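# Plug the sections fed by the red and blue funnels

## Task

A cover hides the pipes that run from the funnels, and these pipes may cross each other; one pipe is blocked for good. Work out which section the red-banded funnel's pipe ends above and set the red plug on that section's flat front part. Then work out which section the blue-banded funnel's pipe ends above and set the blue plug on that section's flat front part. You may release marbles from a short height into the funnels or back into their tray. Nothing except a marble may leave the table. Both plugs must stay in place on their own, not held by the robot. At the end, open the grippers and move the arms away.

## Robot and tools

Robot: two 7-joint arms, left_arm and right_arm, each with a parallel two-finger gripper. These are names only and do not refer to sides of any picture. A parallel gripper is modeled with one position value, one force_limit value and one speed value.

Frame: every pose in a result is in one shared scene frame. The origin sits on the table surface midway between the arms, +z is up, +x points out over the table, and left_arm is on the +y side. end_effector_position is in metres and marks the spot between closed finger pads; orientation is end_effector_quat_wxyz. The gripper's fingers point along its own +z and close along its y. Closed fingertips reach about 33 mm past that point, open ones about 9 mm; while closing, the tips travel about 24 mm further out, so keep that clearance above surfaces. Reported hand positions can be off, more so far from the base.

Joint order (used in every row and every per-joint list): upper arm roll, forearm roll, waist, wrist pitch, elbow, wrist roll, shoulder. Stated ranges in rad: waist ±2.744, shoulder ±1.784, upper arm roll ±2.901, elbow -3.042 to -0.152, forearm roll ±2.807, wrist pitch 0.544 to 4.517, wrist roll ±3.016; true ends may differ by up to 0.018.

ROW format: always 20 numbers in [-1, 1], both arms included even if one stays still. Numbers 1-7 are left_arm joint offsets, 8-10 are left_arm gripper position, force_limit, speed; numbers 11-20 repeat this for right_arm. A joint value is a scaled offset, not an absolute angle: 1.0 equals 1.427 rad for waist, shoulder, upper arm roll and elbow, 3.044 rad for forearm roll, 2.596 rad for wrist pitch, 3.91 rad for wrist roll. Gripper position is absolute: +1 fully open (140 mm), about -0.8 pads touching, -1 closes until blocked. force_limit -1/0/+1 gives roughly 14/60/107 N; speed -1/0/+1 gives roughly 30/140/250 mm/s of gap change. To keep a gripper unchanged, resend its previous three values; a 0 is itself a command.

execute_actions(actions): a list of actions, each a table of up to 15 rows, one row per 1/30 s step; if fewer than 15 rows, the last one repeats. Joint offsets in every row count from the angles at the start of that action (for the first action, the last reported angles), not from the previous row. An empty list just returns state and images. If any action is malformed, or the first action would push a joint more than 0.018 rad past its range, nothing runs; a later action failing that check is refused for both arms. A joint pushed beyond its real end stops there and the result notes "joint sent to its limit".

move(target, speed, blocking): target is one 20-number row as above; its joint offsets count from the "Joint positions" of the latest result that showed them. All joints reach their targets together, so the hand travels on a curve; the path lasts 0.5 to 10 s and is cut off at 10 s. speed is the top rate, in rad/s (0.01 to 2, default 0.5), of whichever joint has the farthest to go. Gripper values are applied at the start. Moves ignore obstacles and the other arm; faster or deeper-past-contact targets hit harder. The "move:" line reports the ending (done, off_target, moving, held, fault), limits=held or limits=none, and the joint farthest from target for each arm. With blocking=false you get a result after 0.5 s; use wait(0) to check it, and call wait or stop before sending new rows or moves.

wait(seconds): 0 to 10; arms keep their last command, returns early if a running move finishes. stop(): brakes a running move (fingers continue).

zoom_image(camera, region): region [x0, y0, x1, y1] in pixels, at most 504x504; cameras cam_head_left, cam_head_right, cam_high, cam_low, cam_left_wrist, cam_right_wrist, all 672x504.

finished_scene(scene): pass the current scene number once the plugs rest on their own; it cannot be undone.

Motion limits: each joint's target is kept within a lead of its measured angle (0.248 rad for the four big joints, 0.677 forearm roll, 0.715 wrist pitch, 1.54 wrist roll), and targets are scaled back if they would put the hand over 70 mm from where it is. Large moves thus take several actions; "Joint targets" shows what is being driven now. "joint command not followed" and HELD step lines mean a clearance check held some steps back.

Gripping: close with position -1 and confirm object_status = 2. Codes: 0 moving, 1 blocked while opening, 2 blocked while closing, 3 reached target or pads met. position_measured counts run from 3 (open) to 230 (closed). To squeeze harder, raise force_limit and change position slightly (-1 to -0.98).

Results also give joint velocities, torques (drive outputs, offset and noisy), external torque estimates and some step readings. Hazards: a contact torque at a joint's limit (85 N m big joints, 11 N m wrist/forearm) or an outside force of 85 N, including held weight, halts that arm for 10 s. MOTOR HOT warns of overheating from holding loads. Parts may be tugged or pushed briefly. Avoid dropping parts, slamming, hard pushing, letting the arms press on each other, and knocking anything but marbles off the table.

Each tool is called after "Call:" as name(argument=value, ...), one argument or row to a line, values as JSON.

## Session

Call:
execute_actions(
  actions=[],
)

Scene clock: 0.00 s.
left_arm: end_effector_position=(+0.2209, +0.1695, +0.2975) position_measured=3 object_status=3 end_effector_quat_wxyz=(-0.011, +0.337, +0.732, +0.592) | right_arm: end_effector_position=(+0.5020, -0.6594, +0.1826) position_measured=3 object_status=3 end_effector_quat_wxyz=(+0.007, +0.557, +0.824, +0.107)
Joint names: [upper arm roll, forearm roll, waist, wrist pitch, elbow, wrist roll, shoulder]
Joint positions: left_arm=[-0.108  0.553 -1.246  1.091 -2.216  0.889  0.035] | right_arm=[-0.065  0.268 -0.634  2.15  -1.973  2.082  0.166]
Joint velocities: left_arm=[-0.     0.    -0.001  0.    -0.     0.001 -0.001] | right_arm=[-0.001 -0.001  0.001  0.001  0.001  0.     0.001]
Joint torques (N m, as the joint torque sensors report them, + toward a larger angle): no reading
External joint torques (N m, as the arm's controller estimates them; a push from outside toward a larger angle lowers the number): no reading
Joint targets: left_arm=[-0.108 0.553 -1.246 1.091 -2.216 0.889 0.035] | right_arm=[-0.065 0.268 -0.634 2.150 -1.973 2.082 0.166]

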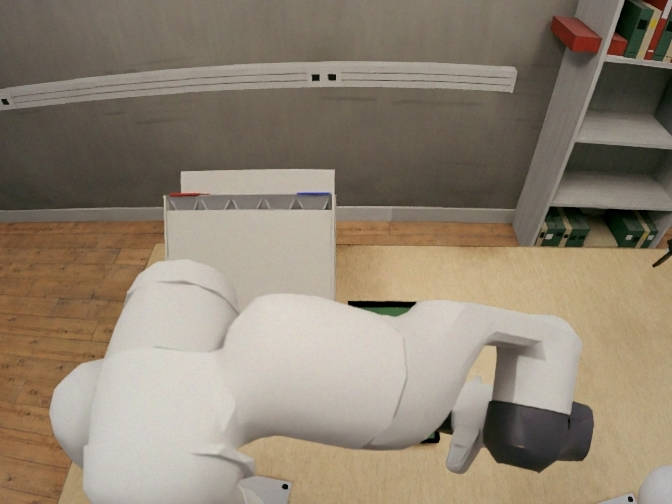

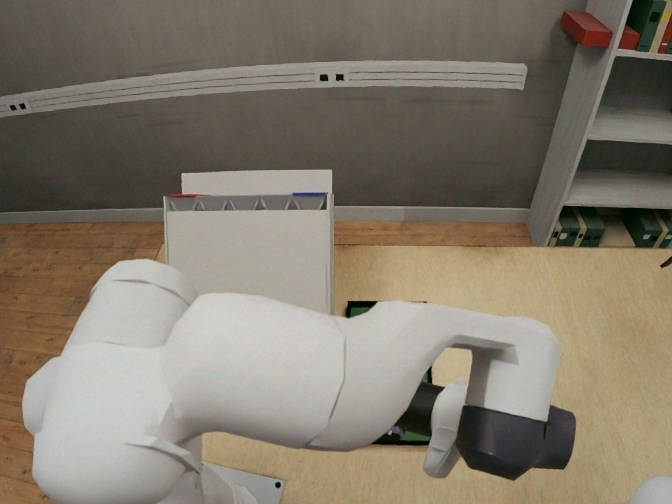

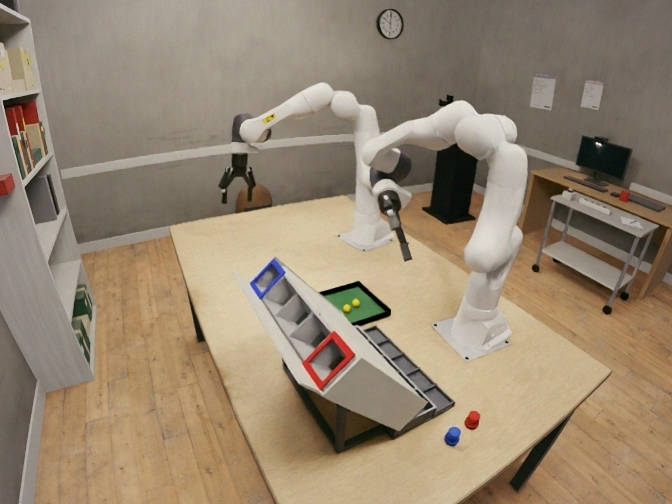

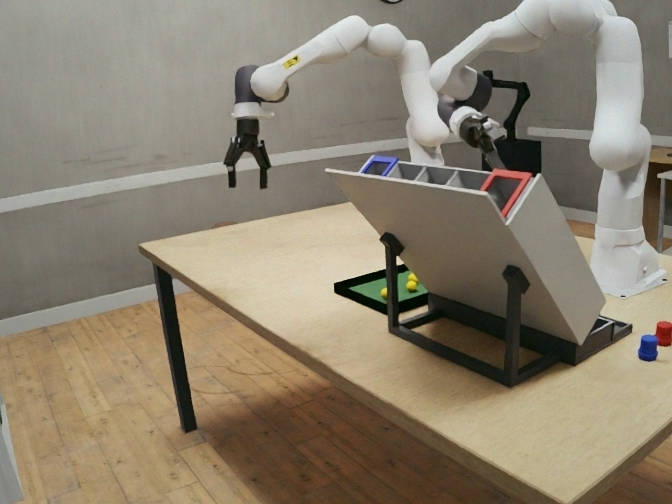

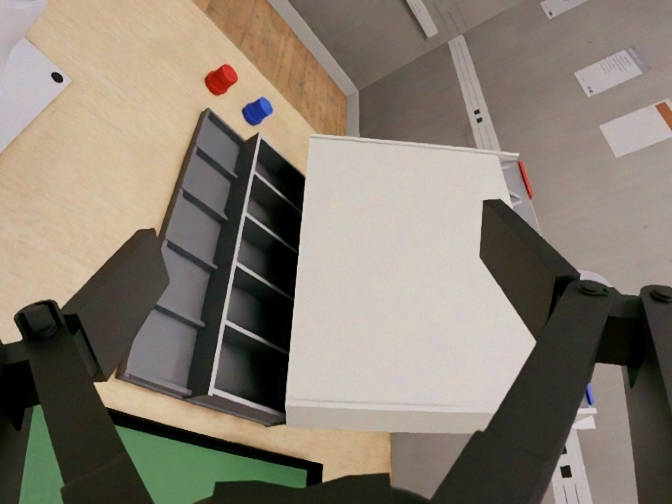

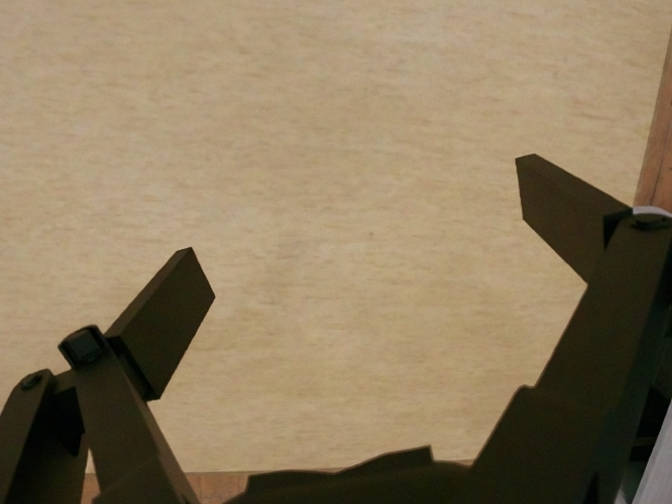

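Call:
zoom_image(
  camera="cam_high",
  region=[225, 250, 405, 400],
)

Call:
zoom_image(
  camera="cam_low",
  region=[320, 140, 560, 330],
)

Region (225, 250, 405, 400) of cam_high's 672x504 image, scaled by 2.800, with more detail than that image has.

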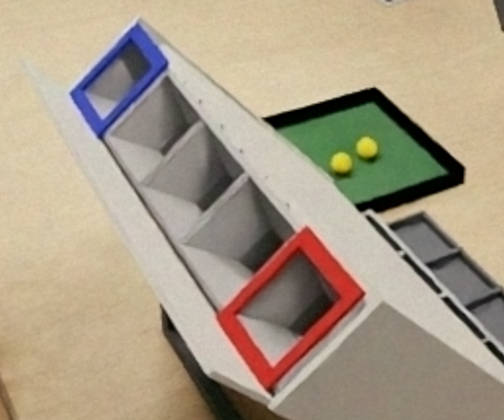

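Region (320, 140, 560, 330) of cam_low's 672x504 image, scaled by 2.100, with more detail than that image has; it fills the top 399 rows of this view, and the rest is white.

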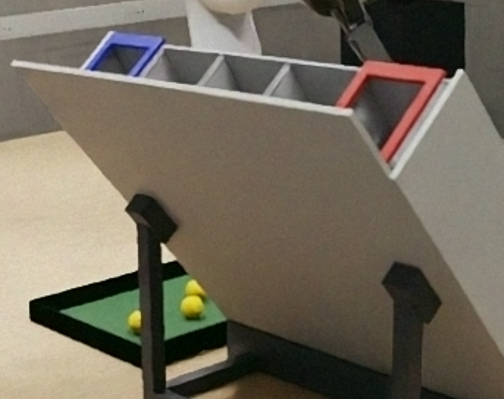

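Call:
move(
  target=[0.0771,-0.1827,0.3777,0.4087,-0.1615,0,-0.233,1,-0.5,0.3,0,0,0,0,0,0,0,1,0,0],
  speed=1.4,
)

Scene clock: 56.63 s.
left_arm: end_effector_position=(+0.3306, +0.0445, +0.2004) position_measured=3 object_status=3 end_effector_quat_wxyz=(+0.001, +0.073, +0.997, -0.000) | right_arm: end_effector_position=(+0.5020, -0.6594, +0.1826) position_measured=3 object_status=3 end_effector_quat_wxyz=(+0.007, +0.557, +0.824, +0.107)
Joint names: [upper arm roll, forearm roll, waist, wrist pitch, elbow, wrist roll, shoulder]
Joint positions: left_arm=[ 0.004  0.002 -0.71   2.15  -2.444  0.889 -0.295] | right_arm=[-0.065  0.268 -0.634  2.15  -1.973  2.082  0.166]
Joint velocities: left_arm=[-0.001 -0.001 -0.     0.004 -0.     0.001 -0.002] | right_arm=[ 0.     0.001 -0.    -0.    -0.    -0.002 -0.   ]
Joint torques (N m, as the joint torque sensors report them, + toward a larger angle): left_arm=[ -1.47  -0.46   1.66   2.7   22.11  -0.06 -21.68] | right_arm=[ -0.08   0.82   0.76   2.31  21.51   0.01 -37.61]
External joint torques (N m, as the arm's controller estimates them; a push from outside toward a larger angle lowers the number): left_arm=[-1.09 -1.12  1.74  0.24 -1.34 -0.06 -0.8 ] | right_arm=[ 0.   -0.01  0.68 -0.04 -2.08  0.   -0.64]
Joint targets: left_arm=[0.002 -0.003 -0.707 2.152 -2.446 0.889 -0.298] | right_arm=[-0.065 0.268 -0.634 2.150 -1.973 2.082 0.166]
move: done; limits=none; left_arm: farthest joint: the forearm roll, 0.005 radians from its target (0.557 radians at the start); right_arm: farthest joint: the waist, 0.000 radians from its target (0.000 radians at the start)

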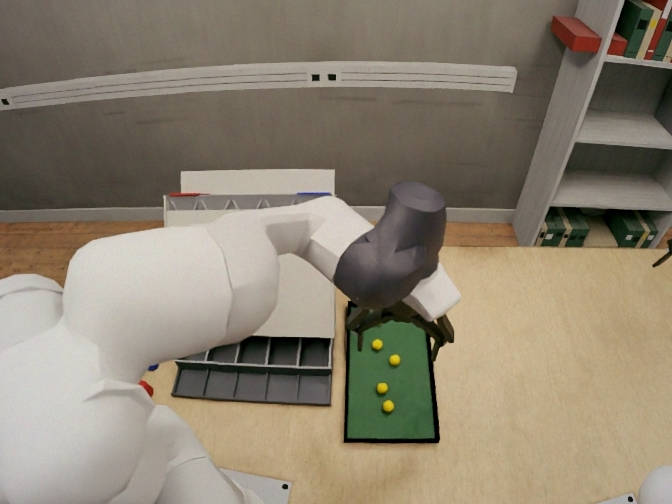

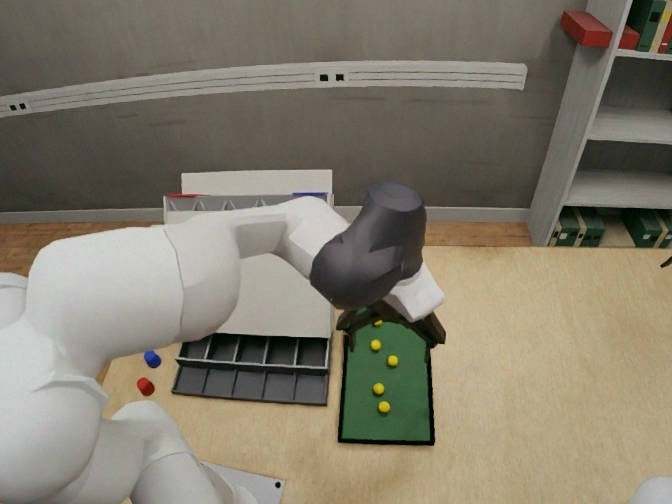

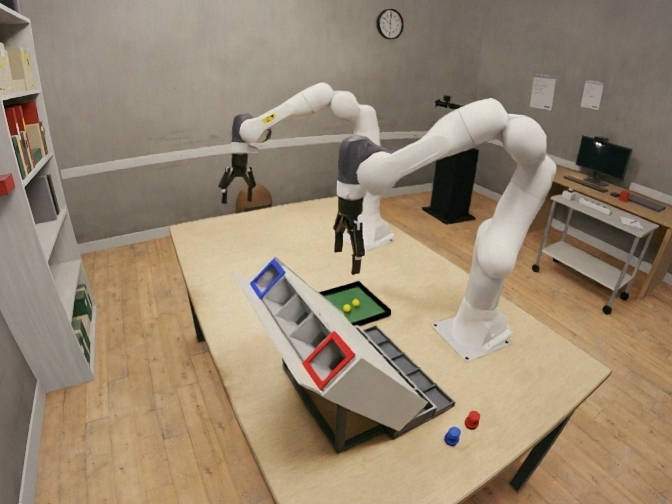

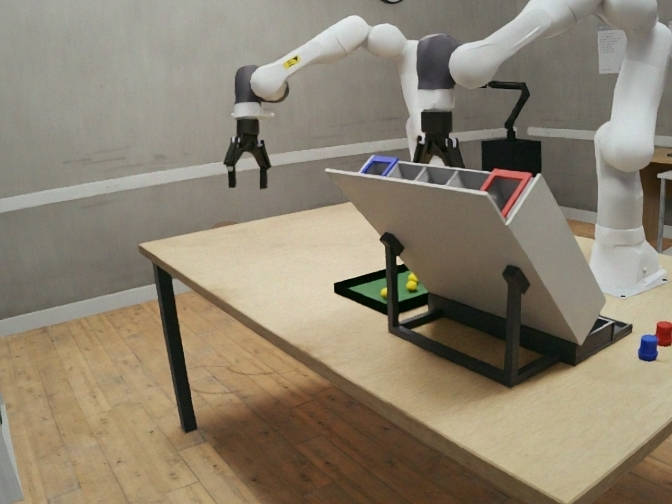

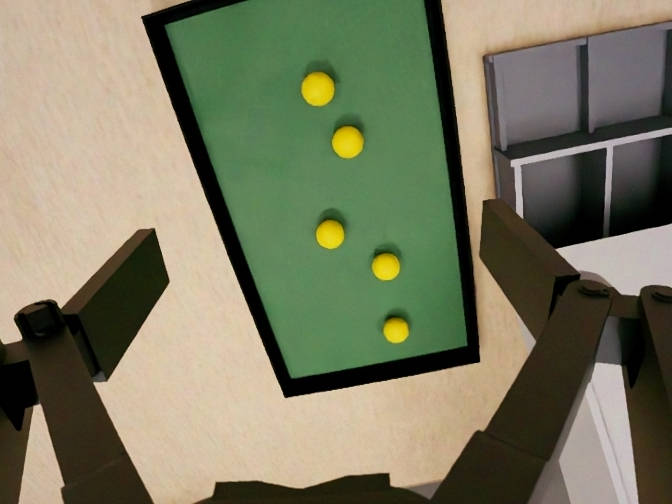

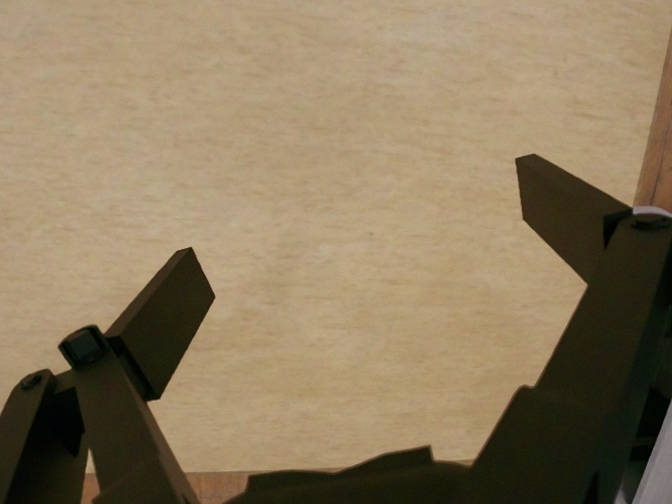

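Call:
zoom_image(
  camera="cam_left_wrist",
  region=[270, 50, 430, 210],
)

Call:
zoom_image(
  camera="cam_left_wrist",
  region=[280, 200, 440, 360],
)

Region (270, 50, 430, 210) of cam_left_wrist's 672x504 image, scaled by 3.150, with more detail than that image has.

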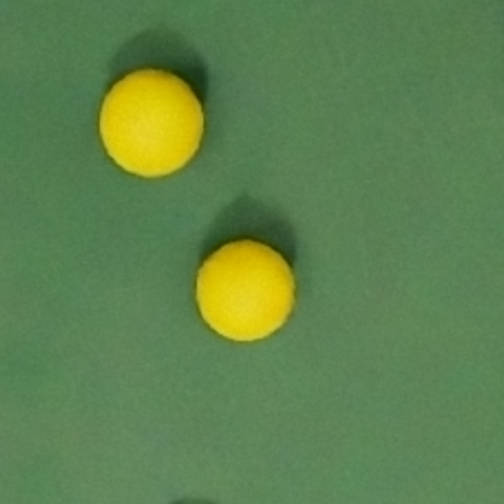

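Region (280, 200, 440, 360) of cam_left_wrist's 672x504 image, scaled by 3.150, with more detail than that image has.

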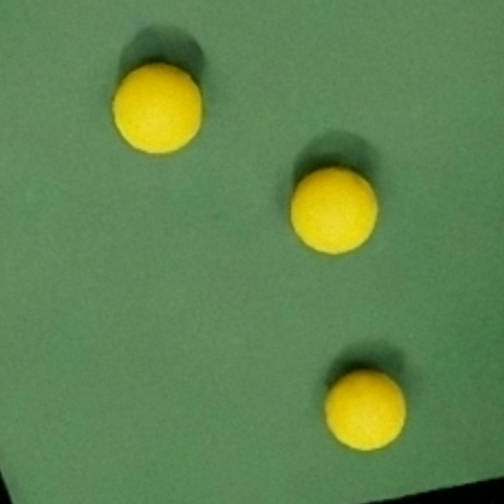

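Call:
execute_actions(
  actions=[
    [[-0.001,0,0.002,0.0045,-0.0034,0,0.0034,-0.2,-0.5,0.5,0,0,0,0,0,0,0,1,0,0],[-0.002,0,0.004,0.0113,-0.0065,0,0.0078,-0.2,-0.5,0.5,0,0,0,0,0,0,0,1,0,0],[-0.003,0,0.0065,0.0188,-0.0103,0,0.0131,-0.2,-0.5,0.5,0,0,0,0,0,0,0,1,0,0],[-0.004,0,0.0095,0.0268,-0.0146,0,0.0192,-0.2,-0.5,0.5,0,0,0,0,0,0,0,1,0,0],[-0.004,0,0.0125,0.0354,-0.0195,0,0.0261,-0.2,-0.5,0.5,0,0,0,0,0,0,0,1,0,0],[-0.004,0,0.0155,0.0444,-0.0248,0,0.0336,-0.2,-0.5,0.5,0,0,0,0,0,0,0,1,0,0],[-0.004,0,0.018,0.0537,-0.0305,0,0.0417,-0.2,-0.5,0.5,0,0,0,0,0,0,0,1,0,0],[-0.004,0,0.02,0.0633,-0.0366,0,0.0503,-0.2,-0.5,0.5,0,0,0,0,0,0,0,1,0,0],[-0.004,0,0.0215,0.0731,-0.043,0,0.0593,-0.2,-0.5,0.5,0,0,0,0,0,0,0,1,0,0],[-0.004,0,0.0222,0.0829,-0.0496,0,0.0686,-0.2,-0.5,0.5,0,0,0,0,0,0,0,1,0,0],[-0.004,0,0.0222,0.0929,-0.0563,0,0.0781,-0.2,-0.5,0.5,0,0,0,0,0,0,0,1,0,0],[-0.004,0,0.0222,0.1027,-0.0632,0,0.0878,-0.2,-0.5,0.5,0,0,0,0,0,0,0,1,0,0],[-0.004,0,0.0222,0.1124,-0.0701,0,0.0976,-0.2,-0.5,0.5,0,0,0,0,0,0,0,1,0,0],[-0.004,0,0.0222,0.122,-0.077,0,0.1073,-0.2,-0.5,0.5,0,0,0,0,0,0,0,1,0,0],[-0.004,0,0.0222,0.1312,-0.0838,0,0.117,-0.2,-0.5,0.5,0,0,0,0,0,0,0,1,0,0]],
    [[0,0,0,0.0513,-0.0234,0,0.0317,-0.2,-0.5,0.5,0,0,0,0,0,0,0,1,0,0],[0,0,0,0.0597,-0.03,0,0.0409,-0.2,-0.5,0.5,0,0,0,0,0,0,0,1,0,0],[0,0,0,0.0676,-0.0362,0,0.0497,-0.2,-0.5,0.5,0,0,0,0,0,0,0,1,0,0],[0,0,0,0.0749,-0.0422,0,0.0581,-0.2,-0.5,0.5,0,0,0,0,0,0,0,1,0,0],[0,0,0,0.0815,-0.0477,0,0.066,-0.2,-0.5,0.5,0,0,0,0,0,0,0,1,0,0],[0,0,0,0.0873,-0.0529,0,0.0733,-0.2,-0.5,0.5,0,0,0,0,0,0,0,1,0,0],[0,0,0,0.0923,-0.0575,0,0.0798,-0.2,-0.5,0.5,0,0,0,0,0,0,0,1,0,0],[0,0,0,0.0964,-0.0617,0,0.0856,-0.2,-0.5,0.5,0,0,0,0,0,0,0,1,0,0],[0,0,0,0.0995,-0.0652,0,0.0906,-0.2,-0.5,0.5,0,0,0,0,0,0,0,1,0,0],[0,0,0,0.1015,-0.068,0,0.0946,-0.2,-0.5,0.5,0,0,0,0,0,0,0,1,0,0],[0,0,0,0.1024,-0.0701,0,0.0976,-0.2,-0.5,0.5,0,0,0,0,0,0,0,1,0,0],[0,0,0,0.102,-0.071,0,0.099,-0.2,-0.5,0.5,0,0,0,0,0,0,0,1,0,0],[0,0,0,0.1003,-0.071,0,0.099,-0.2,-0.5,0.5,0,0,0,0,0,0,0,1,0,0],[0,0,0,0.0965,-0.07,0,0.0975,-0.2,-0.5,0.5,0,0,0,0,0,0,0,1,0,0],[0,0,0,0.0895,-0.068,0,0.0952,-0.2,-0.5,0.5,0,0,0,0,0,0,0,1,0,0]],
  ],
)

Scene clock: 163.90 s.
left_arm: end_effector_position=(+0.3273, +0.0632, +0.0415) position_measured=154 object_status=3 end_effector_quat_wxyz=(-0.001, +0.061, +0.998, +0.002) | right_arm: end_effector_position=(+0.5020, -0.6594, +0.1826) position_measured=3 object_status=3 end_effector_quat_wxyz=(+0.007, +0.557, +0.824, +0.107)
Joint names: [upper arm roll, forearm roll, waist, wrist pitch, elbow, wrist roll, shoulder]
Joint positions: left_arm=[-0.001  0.002 -0.681  2.61  -2.637  0.889 -0.023] | right_arm=[-0.065  0.268 -0.634  2.15  -1.973  2.082  0.166]
Joint velocities: left_arm=[-0.001 -0.001  0.     0.005  0.     0.001 -0.001] | right_arm=[-0.001  0.001  0.    -0.     0.001 -0.001 -0.001]
Joint torques (N m, as the joint torque sensors report them, + toward a larger angle): left_arm=[ -0.4    0.39   0.3    2.76  19.5   -0.06 -26.88] | right_arm=[ -0.16   0.86   0.32   2.34  21.89   0.02 -37.37]
External joint torques (N m, as the arm's controller estimates them; a push from outside toward a larger angle lowers the number): left_arm=[-0.42 -0.01  0.26  0.2  -0.18 -0.05  0.27] | right_arm=[ 0.18  0.03  0.5  -0.02 -1.74  0.01 -0.34]
External joint torques at the end of the 1st action: left_arm=[-1.39 -0.04  1.24  0.47 -1.73 -0.02  2.94] | right_arm=[ 0.05  0.02  0.49 -0.01 -1.35  0.04 -0.73]
Joint targets: left_arm=[-0.001 0.002 -0.681 2.613 -2.636 0.889 -0.025] | right_arm=[-0.065 0.268 -0.634 2.150 -1.973 2.082 0.166]
Step readings (joint positions; steps 1 to 15: 1st action; 16 to 30: 2nd action):
0: left_arm=[0.004 0.002 -0.710 2.150 -2.444 0.889 -0.295] | right_arm=[-0.065 0.268 -0.634 2.150 -1.973 2.082 0.166]
1: left_arm=[0.004 0.002 -0.710 2.152 -2.444 0.889 -0.295] | right_arm=[-0.065 0.268 -0.634 2.150 -1.973 2.082 0.166]
2: left_arm=[0.003 0.002 -0.709 2.156 -2.445 0.889 -0.294] | right_arm=[-0.065 0.268 -0.634 2.150 -1.973 2.082 0.166]
4: left_arm=[0.001 0.002 -0.705 2.173 -2.450 0.889 -0.287] | right_arm=[-0.065 0.268 -0.634 2.150 -1.973 2.082 0.166]
8: left_arm=[-0.001 0.002 -0.692 2.231 -2.475 0.889 -0.253] | right_arm=[-0.065 0.268 -0.634 2.150 -1.973 2.082 0.166]
15: left_arm=[-0.001 0.002 -0.681 2.381 -2.539 0.889 -0.161] | right_arm=[-0.065 0.268 -0.634 2.150 -1.973 2.082 0.166]
16: left_arm=[-0.001 0.002 -0.681 2.404 -2.549 0.889 -0.147] | right_arm=[-0.065 0.268 -0.634 2.150 -1.973 2.082 0.166]
17: left_arm=[-0.001 0.002 -0.681 2.426 -2.559 0.889 -0.133] | right_arm=[-0.065 0.268 -0.634 2.150 -1.973 2.082 0.166]
19: left_arm=[-0.001 0.002 -0.681 2.471 -2.578 0.889 -0.107] | right_arm=[-0.065 0.268 -0.634 2.150 -1.973 2.082 0.166]
23: left_arm=[-0.001 0.002 -0.681 2.548 -2.610 0.889 -0.061] | right_arm=[-0.065 0.268 -0.634 2.150 -1.973 2.082 0.166]
30: Joint positions above

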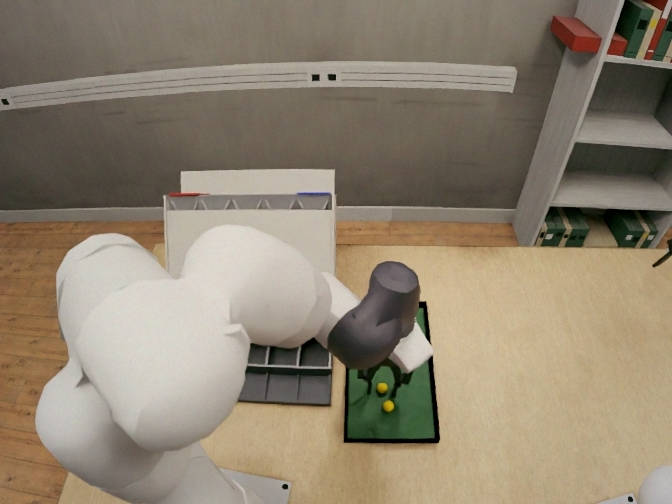

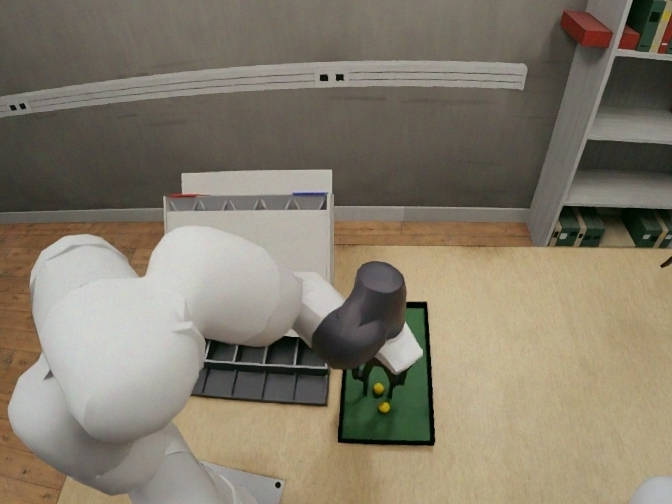

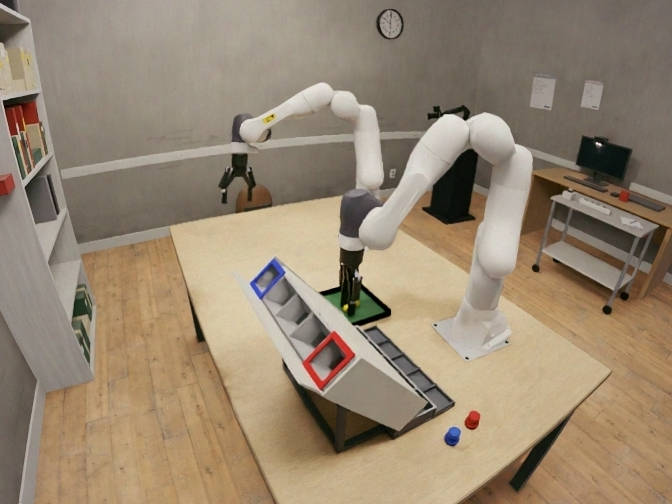

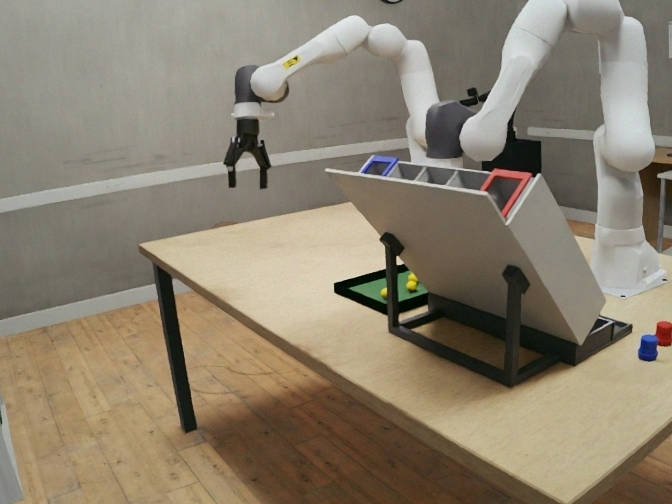

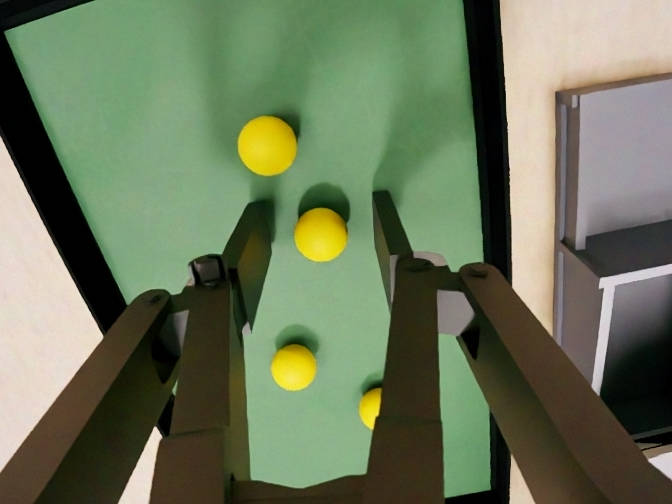

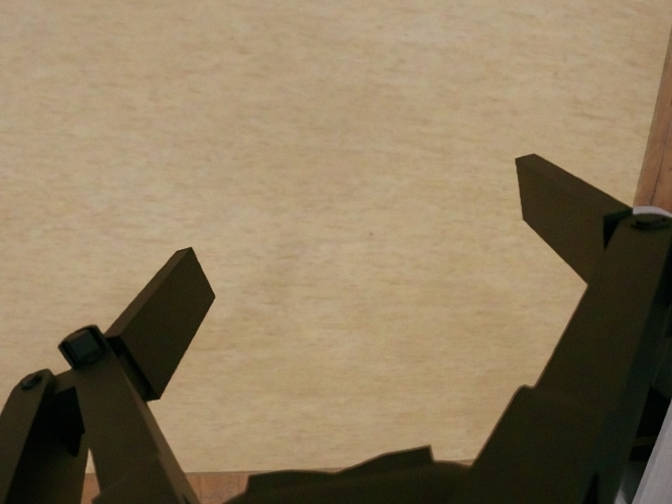

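Call:
execute_actions(
  actions=[],
)

Scene clock: 195.07 s.
left_arm: end_effector_position=(+0.3275, +0.0630, +0.0415) position_measured=154 object_status=3 end_effector_quat_wxyz=(-0.001, +0.061, +0.998, +0.002) | right_arm: end_effector_position=(+0.5020, -0.6594, +0.1826) position_measured=3 object_status=3 end_effector_quat_wxyz=(+0.007, +0.557, +0.824, +0.107)
Joint names: [upper arm roll, forearm roll, waist, wrist pitch, elbow, wrist roll, shoulder]
Joint positions: left_arm=[-0.001  0.002 -0.681  2.611 -2.637  0.889 -0.023] | right_arm=[-0.065  0.268 -0.634  2.15  -1.973  2.082  0.166]
Joint velocities: left_arm=[-0.001  0.001 -0.001  0.001 -0.    -0.002  0.001] | right_arm=[-0.    -0.001  0.001 -0.001 -0.001  0.002  0.001]
Joint torques (N m, as the joint torque sensors report them, + toward a larger angle): left_arm=[ -0.14   0.33  -0.03   2.73  19.43   0.03 -26.39] | right_arm=[ -0.21   0.87   0.63   2.33  21.74   0.06 -37.53]
External joint torques (N m, as the arm's controller estimates them; a push from outside toward a larger angle lowers the number): left_arm=[-0.12 -0.07 -0.03  0.29  1.24  0.03 -1.16] | right_arm=[-0.11  0.04  0.56  0.   -1.72  0.05 -0.75]
Joint targets: left_arm=[-0.001 0.002 -0.681 2.613 -2.636 0.889 -0.025] | right_arm=[-0.065 0.268 -0.634 2.150 -1.973 2.082 0.166]

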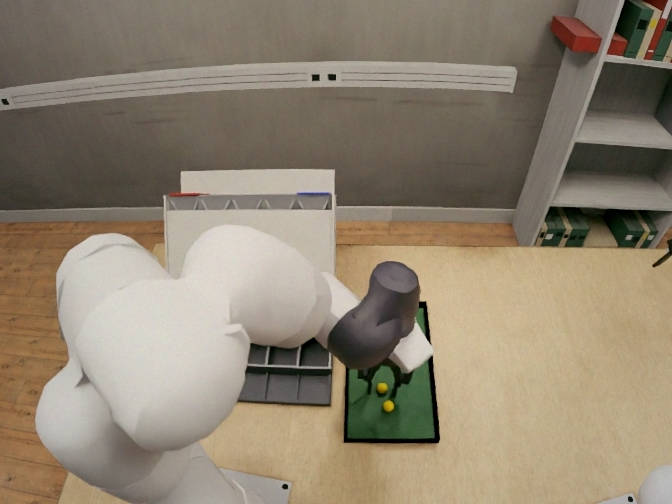

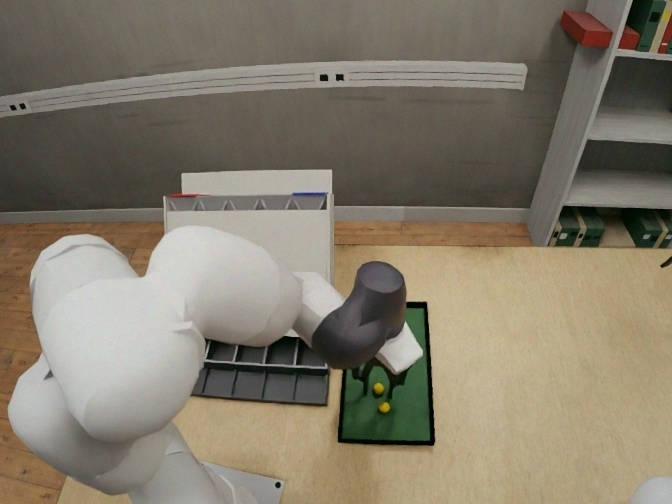

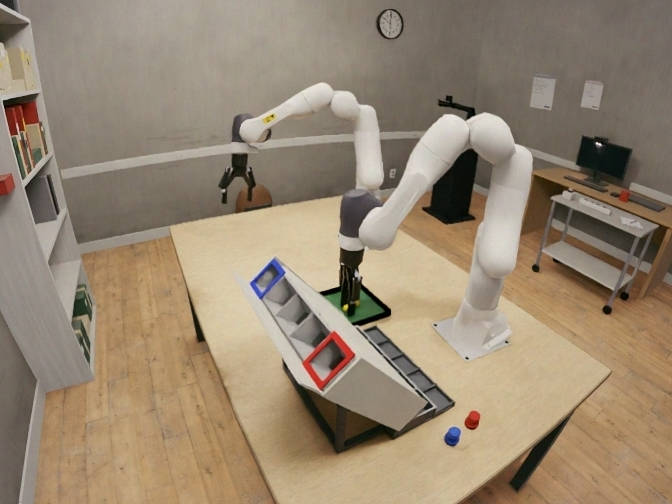

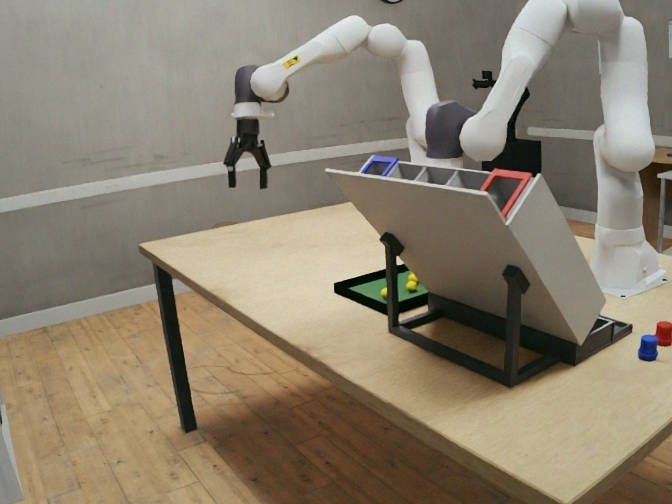

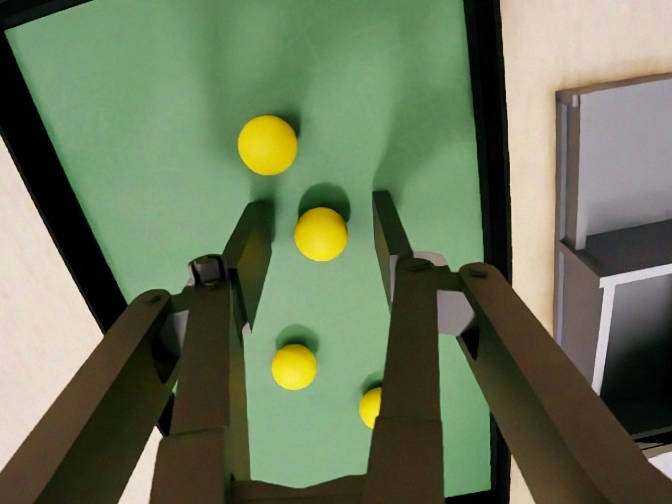

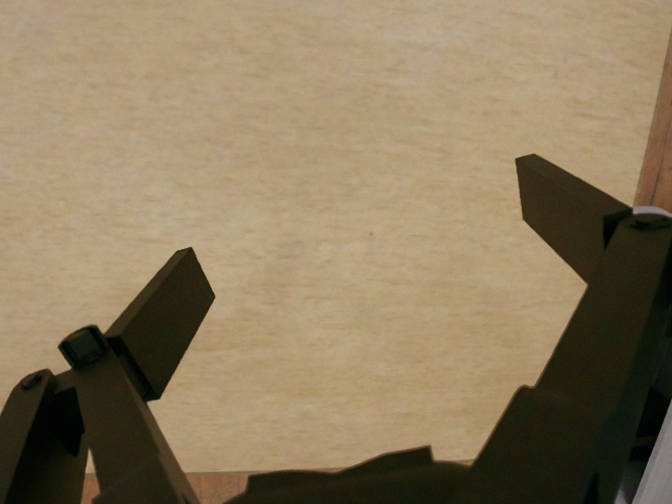

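Call:
execute_actions(
  actions=[
    [[0,0,0,0,0,0,0,-1,-0.5,-0.1,0,0,0,0,0,0,0,1,0,0],[0,0,0,0,0,0,0,-1,-0.5,-0.1,0,0,0,0,0,0,0,1,0,0],[0,0,0,0,0,0,0,-1,-0.5,-0.1,0,0,0,0,0,0,0,1,0,0],[0,0,0,0,0,0,0,-1,-0.5,-0.1,0,0,0,0,0,0,0,1,0,0],[0,0,0,0,0,0,0,-1,-0.5,-0.1,0,0,0,0,0,0,0,1,0,0],[0,0,0,0,0,0,0,-1,-0.5,-0.1,0,0,0,0,0,0,0,1,0,0],[0,0,0,0,0,0,0,-1,-0.5,-0.1,0,0,0,0,0,0,0,1,0,0],[0,0,0,0,0,0,0,-1,-0.5,-0.1,0,0,0,0,0,0,0,1,0,0],[0,0,0,-0.0042,0.0062,0,0,-1,-0.5,-0.1,0,0,0,0,0,0,0,1,0,0],[0,0,0,-0.011,0.0162,0,0,-1,-0.5,-0.1,0,0,0,0,0,0,0,1,0,0],[0,0,0,-0.0187,0.0285,0,0,-1,-0.5,-0.1,0,0,0,0,0,0,0,1,0,0],[0,0,0,-0.0271,0.043,0,0,-1,-0.5,-0.1,0,0,0,0,0,0,0,1,0,0],[0,0,0,-0.0362,0.0596,0,0,-1,-0.5,-0.1,0,0,0,0,0,0,0,1,0,0],[0,0,0,-0.046,0.0781,0,0,-1,-0.5,-0.1,0,0,0,0,0,0,0,1,0,0],[0,0,0.0035,-0.0565,0.0984,0,0,-1,-0.5,-0.1,0,0,0,0,0,0,0,1,0,0]],
    [[0,0,0.0069,-0.042,0.0584,0,0,-1,-0.5,-0.1,0,0,0,0,0,0,0,1,0,0],[0,0,0.0118,-0.0535,0.0819,0,0,-1,-0.5,-0.1,0,0,0,0,0,0,0,1,0,0],[0,0,0.0175,-0.0655,0.107,0,0,-1,-0.5,-0.1,0,0,0,0,0,0,0,1,0,0],[0,0,0.0241,-0.0779,0.1333,0,0,-1,-0.5,-0.1,0,0,0,0,0,0,0,1,0,0],[0,0,0.0314,-0.0907,0.1608,0,0,-1,-0.5,-0.1,0,0,0,0,0,0,0,1,0,0],[0,0,0.0395,-0.1038,0.1895,0,0.0032,-1,-0.5,-0.1,0,0,0,0,0,0,0,1,0,0],[0,0,0.0482,-0.1172,0.219,0,0.0064,-1,-0.5,-0.1,0,0,0,0,0,0,0,1,0,0],[0,0,0.0575,-0.1308,0.2494,0,0.0103,-1,-0.5,-0.1,0,0,0,0,0,0,0,1,0,0],[0,0,0.0674,-0.1446,0.2806,0,0.015,-1,-0.5,-0.1,0,0,0,0,0,0,0,1,0,0],[0,0,0.0778,-0.1584,0.3123,0,0.0202,-1,-0.5,-0.1,0,0,0,0,0,0,0,1,0,0],[0,0,0.0887,-0.1724,0.3445,0,0.026,-1,-0.5,-0.1,0,0,0,0,0,0,0,1,0,0],[0,0,0.1,-0.1863,0.377,0,0.0324,-1,-0.5,-0.1,0,0,0,0,0,0,0,1,0,0],[0,0,0.1117,-0.2003,0.4097,0,0.0393,-1,-0.5,-0.1,0,0,0,0,0,0,0,1,0,0],[0,0,0.1238,-0.2141,0.4426,0,0.0466,-1,-0.5,-0.1,0,0,0,0,0,0,0,1,0,0],[0,0,0.1361,-0.2278,0.4754,0,0.0543,-1,-0.5,-0.1,0,0,0,0,0,0,0,1,0,0]],
    [[0,0,0.0395,-0.0761,0.1054,0,0.0243,-1,-0.5,-0.1,0,0,0,0,0,0,0,1,0,0],[0,0,0.0523,-0.0894,0.1378,0,0.0327,-1,-0.5,-0.1,0,0,0,0,0,0,0,1,0,0],[0,0,0.0651,-0.1024,0.1698,0,0.0414,-1,-0.5,-0.1,0,0,0,0,0,0,0,1,0,0],[0,0,0.0781,-0.1151,0.2013,0,0.0502,-1,-0.5,-0.1,0,0,0,0,0,0,0,1,0,0],[0,0,0.0911,-0.1274,0.2322,0,0.0592,-1,-0.5,-0.1,0,0,0,0,0,0,0,1,0,0],[0,0,0.1041,-0.1393,0.2623,0,0.0684,-1,-0.5,-0.1,0,0,0,0,0,0,0,1,0,0],[0,0,0.117,-0.1506,0.2915,0,0.0776,-1,-0.5,-0.1,0,0,0,0,0,0,0,1,0,0],[0,0,0.1298,-0.1615,0.3197,0,0.0869,-1,-0.5,-0.1,0,0,0,0,0,0,0,1,0,0],[0,0,0.1425,-0.1717,0.3467,0,0.0962,-1,-0.5,-0.1,0,0,0,0,0,0,0,1,0,0],[0,0,0.1549,-0.1813,0.3726,0,0.1054,-1,-0.5,-0.1,0,0,0,0,0,0,0,1,0,0],[0,0,0.1671,-0.1903,0.397,0,0.1145,-1,-0.5,-0.1,0,0,0,0,0,0,0,1,0,0],[0,0,0.1791,-0.1985,0.42,0,0.1235,-1,-0.5,-0.1,0,0,0,0,0,0,0,1,0,0],[0,0,0.1906,-0.2059,0.4413,0,0.1322,-1,-0.5,-0.1,0,0,0,0,0,0,0,1,0,0],[0,0,0.2018,-0.2124,0.4609,0,0.1408,-1,-0.5,-0.1,0,0,0,0,0,0,0,1,0,0],[0,0,0.2125,-0.2181,0.4787,0,0.149,-1,-0.5,-0.1,0,0,0,0,0,0,0,1,0,0]],
    [[0,0,0.0372,-0.0463,0.0642,0,0.0287,-1,-0.5,-0.1,0,0,0,0,0,0,0,1,0,0],[0,0,0.0469,-0.05,0.0779,0,0.0363,-1,-0.5,-0.1,0,0,0,0,0,0,0,1,0,0],[0,0,0.056,-0.0527,0.0893,0,0.0434,-1,-0.5,-0.1,0,0,0,0,0,0,0,1,0,0],[0,0,0.0644,-0.0543,0.0984,0,0.0501,-1,-0.5,-0.1,0,0,0,0,0,0,0,1,0,0],[0,0,0.0722,-0.0548,0.105,0,0.0562,-1,-0.5,-0.1,0,0,0,0,0,0,0,1,0,0],[0,0,0.0792,-0.0541,0.1085,0,0.0618,-1,-0.5,-0.1,0,0,0,0,0,0,0,1,0,0],[0,0,0.0854,-0.0522,0.109,0,0.0668,-1,-0.5,-0.1,0,0,0,0,0,0,0,1,0,0],[0,0,0.0908,-0.0489,0.107,0,0.0712,-1,-0.5,-0.1,0,0,0,0,0,0,0,1,0,0],[0,0,0.0953,-0.0444,0.103,0,0.0748,-1,-0.5,-0.1,0,0,0,0,0,0,0,1,0,0],[0,0,0.0989,-0.0414,0.1005,0,0.0778,-1,-0.5,-0.1,0,0,0,0,0,0,0,1,0,0],[0,0,0.1015,-0.0414,0.1005,0,0.0799,-1,-0.5,-0.1,0,0,0,0,0,0,0,1,0,0],[0,0,0.1029,-0.0414,0.1005,0,0.081,-1,-0.5,-0.1,0,0,0,0,0,0,0,1,0,0],[0,0,0.1032,-0.0414,0.1005,0,0.0812,-1,-0.5,-0.1,0,0,0,0,0,0,0,1,0,0],[0,0,0.1024,-0.0414,0.1005,0,0.0805,-1,-0.5,-0.1,0,0,0,0,0,0,0,1,0,0],[0,0,0.0994,-0.0414,0.1005,0,0.0782,-1,-0.5,-0.1,0,0,0,0,0,0,0,1,0,0]],
  ],
)

Scene clock: 317.07 s.
left_arm: end_effector_position=(+0.6666, +0.2195, +0.3780) position_measured=196 object_status=2 end_effector_quat_wxyz=(+0.004, -0.222, +0.975, +0.001) | right_arm: end_effector_position=(+0.5020, -0.6594, +0.1826) position_measured=3 object_status=3 end_effector_quat_wxyz=(+0.007, +0.557, +0.824, +0.107)
Joint names: [upper arm roll, forearm roll, waist, wrist pitch, elbow, wrist roll, shoulder]
Joint positions: left_arm=[ 0.002  0.004 -0.115  1.555 -1.217  0.889  0.332] | right_arm=[-0.065  0.268 -0.634  2.15  -1.973  2.082  0.166]
Joint velocities: left_arm=[-0.028  0.001  0.    -0.02   0.001 -0.    -0.   ] | right_arm=[-0.    -0.001  0.    -0.001  0.001  0.     0.002]
Joint torques (N m, as the joint torque sensors report them, + toward a larger angle): left_arm=[ -0.93   0.21  -1.75   2.25  24.56  -0.04 -44.61] | right_arm=[ -0.13   0.83   0.61   2.32  21.76   0.04 -37.59]
External joint torques (N m, as the arm's controller estimates them; a push from outside toward a larger angle lowers the number): left_arm=[-0.52 -0.48  0.46 -0.4  -0.91 -0.04  1.35] | right_arm=[-0.03  0.    0.54 -0.01 -1.7   0.03 -0.88]
External joint torques at the end of the 1st action: left_arm=[-1.39  0.01  1.22 -0.31  2.26  0.    0.59] | right_arm=[-0.14  0.02  1.02 -0.06 -1.77  0.04 -0.46]
External joint torques at the end of the 2nd action: left_arm=[-0.64 -0.1   1.61 -0.58  2.48  0.03  1.52] | right_arm=[-0.28  0.01  0.58 -0.04 -1.59  0.04 -0.76]
External joint torques at the end of the 3rd action: left_arm=[ 0.07  0.05  2.38 -0.64  1.84  0.03  2.26] | right_arm=[ 0.35  0.    0.74 -0.03 -1.63  0.05 -0.74]
Joint targets: left_arm=[-0.003 0.002 -0.119 1.551 -1.215 0.889 0.326] | right_arm=[-0.065 0.268 -0.634 2.150 -1.973 2.082 0.166]
Step readings (joint positions; steps 1 to 15: 1st action; 16 to 30: 2nd action; 31 to 45: 3rd action; 46 to 60: 4th action):
0: left_arm=[-0.001 0.002 -0.681 2.611 -2.637 0.889 -0.023] | right_arm=[-0.065 0.268 -0.634 2.150 -1.973 2.082 0.166]
1: left_arm=[-0.001 0.002 -0.681 2.611 -2.637 0.889 -0.023] | right_arm=[-0.065 0.268 -0.634 2.150 -1.973 2.082 0.166]
2: left_arm=[-0.001 0.002 -0.681 2.611 -2.637 0.889 -0.023] | right_arm=[-0.065 0.268 -0.634 2.150 -1.973 2.082 0.166]
4: left_arm=[-0.001 0.002 -0.681 2.611 -2.637 0.889 -0.023] | right_arm=[-0.065 0.268 -0.634 2.150 -1.973 2.082 0.166]
8: left_arm=[-0.001 0.002 -0.681 2.611 -2.637 0.889 -0.023] | right_arm=[-0.065 0.268 -0.634 2.150 -1.973 2.082 0.166]
15: left_arm=[-0.001 0.002 -0.681 2.543 -2.554 0.889 -0.020] | right_arm=[-0.065 0.268 -0.634 2.150 -1.973 2.082 0.166]
16: left_arm=[-0.001 0.002 -0.679 2.525 -2.530 0.889 -0.020] | right_arm=[-0.065 0.268 -0.634 2.150 -1.973 2.082 0.166]
17: left_arm=[-0.002 0.002 -0.676 2.504 -2.503 0.889 -0.020] | right_arm=[-0.065 0.268 -0.634 2.150 -1.973 2.082 0.166]
19: left_arm=[-0.002 0.002 -0.665 2.456 -2.441 0.889 -0.019] | right_arm=[-0.065 0.268 -0.634 2.150 -1.973 2.082 0.166]
23: left_arm=[-0.003 0.002 -0.628 2.345 -2.290 0.889 -0.013] | right_arm=[-0.065 0.268 -0.634 2.150 -1.973 2.082 0.166]
30: left_arm=[-0.004 0.002 -0.527 2.116 -1.977 0.889 0.034] | right_arm=[-0.065 0.268 -0.634 2.150 -1.973 2.082 0.166]
31: left_arm=[-0.004 0.002 -0.510 2.081 -1.930 0.889 0.044] | right_arm=[-0.065 0.268 -0.634 2.150 -1.973 2.082 0.166]
32: left_arm=[-0.004 0.002 -0.493 2.047 -1.883 0.889 0.055] | right_arm=[-0.065 0.268 -0.634 2.150 -1.973 2.082 0.166]
34: left_arm=[-0.004 0.002 -0.458 1.979 -1.790 0.889 0.077] | right_arm=[-0.065 0.268 -0.634 2.150 -1.973 2.082 0.166]
38: left_arm=[-0.005 0.002 -0.385 1.848 -1.613 0.889 0.126] | right_arm=[-0.065 0.268 -0.634 2.150 -1.973 2.082 0.166]
45: left_arm=[-0.003 0.002 -0.261 1.659 -1.359 0.889 0.214] | right_arm=[-0.065 0.268 -0.634 2.150 -1.973 2.082 0.166]
46: left_arm=[-0.003 0.002 -0.245 1.638 -1.330 0.889 0.226] | right_arm=[-0.065 0.268 -0.634 2.150 -1.973 2.082 0.166]
47: left_arm=[-0.003 0.002 -0.229 1.619 -1.304 0.889 0.238] | right_arm=[-0.065 0.268 -0.634 2.150 -1.973 2.082 0.166]
49: left_arm=[-0.002 0.002 -0.198 1.591 -1.260 0.889 0.260] | right_arm=[-0.065 0.268 -0.634 2.150 -1.973 2.082 0.166]
53: left_arm=[0.002 0.004 -0.147 1.562 -1.217 0.889 0.298] | right_arm=[-0.065 0.268 -0.634 2.150 -1.973 2.082 0.166]
60: Joint positions above

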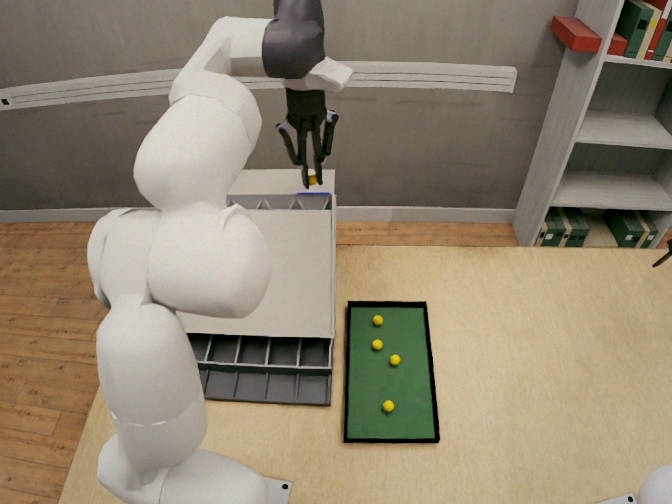

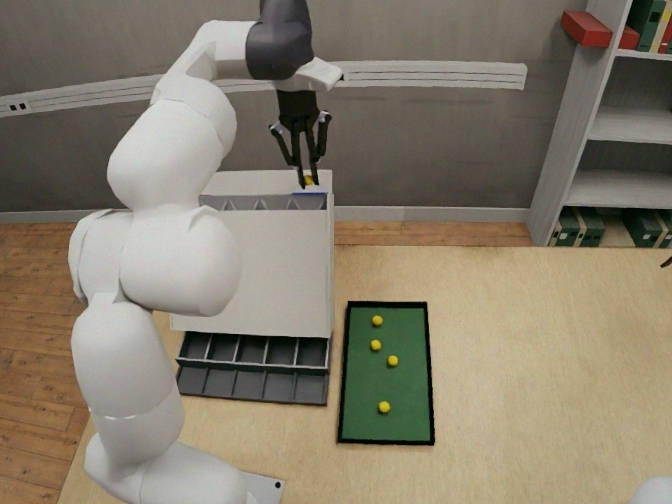

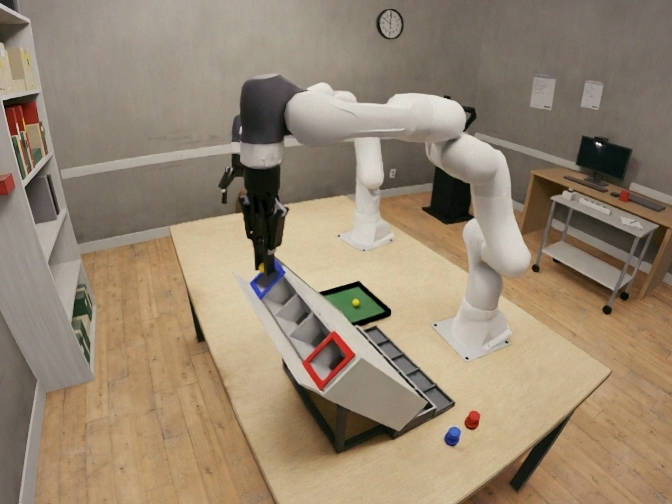

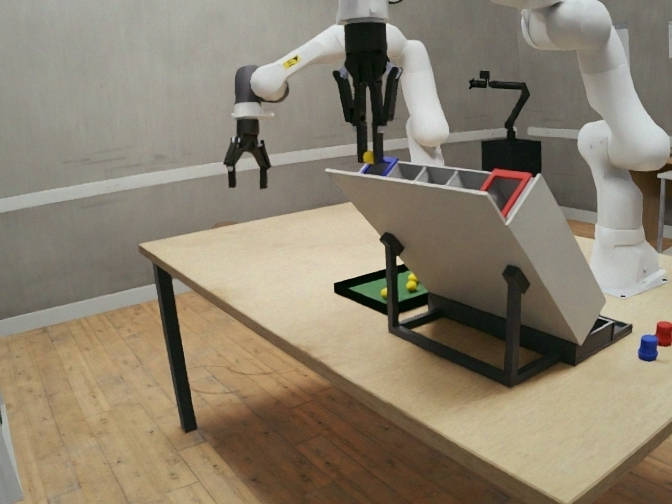

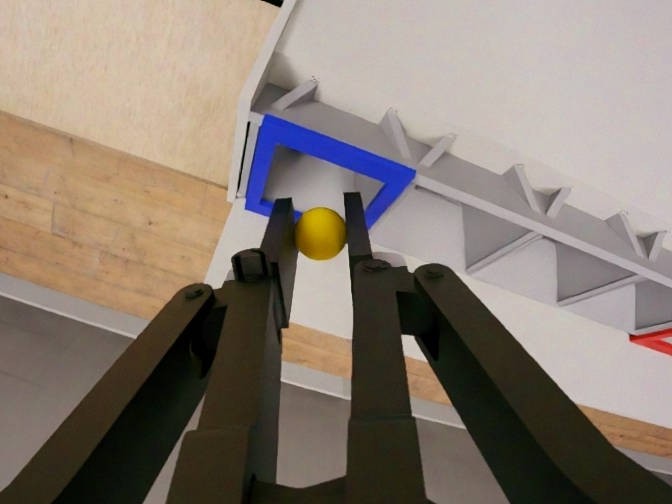

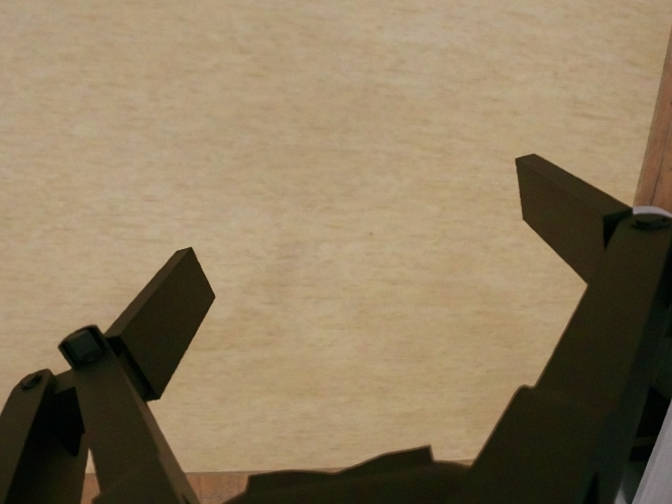

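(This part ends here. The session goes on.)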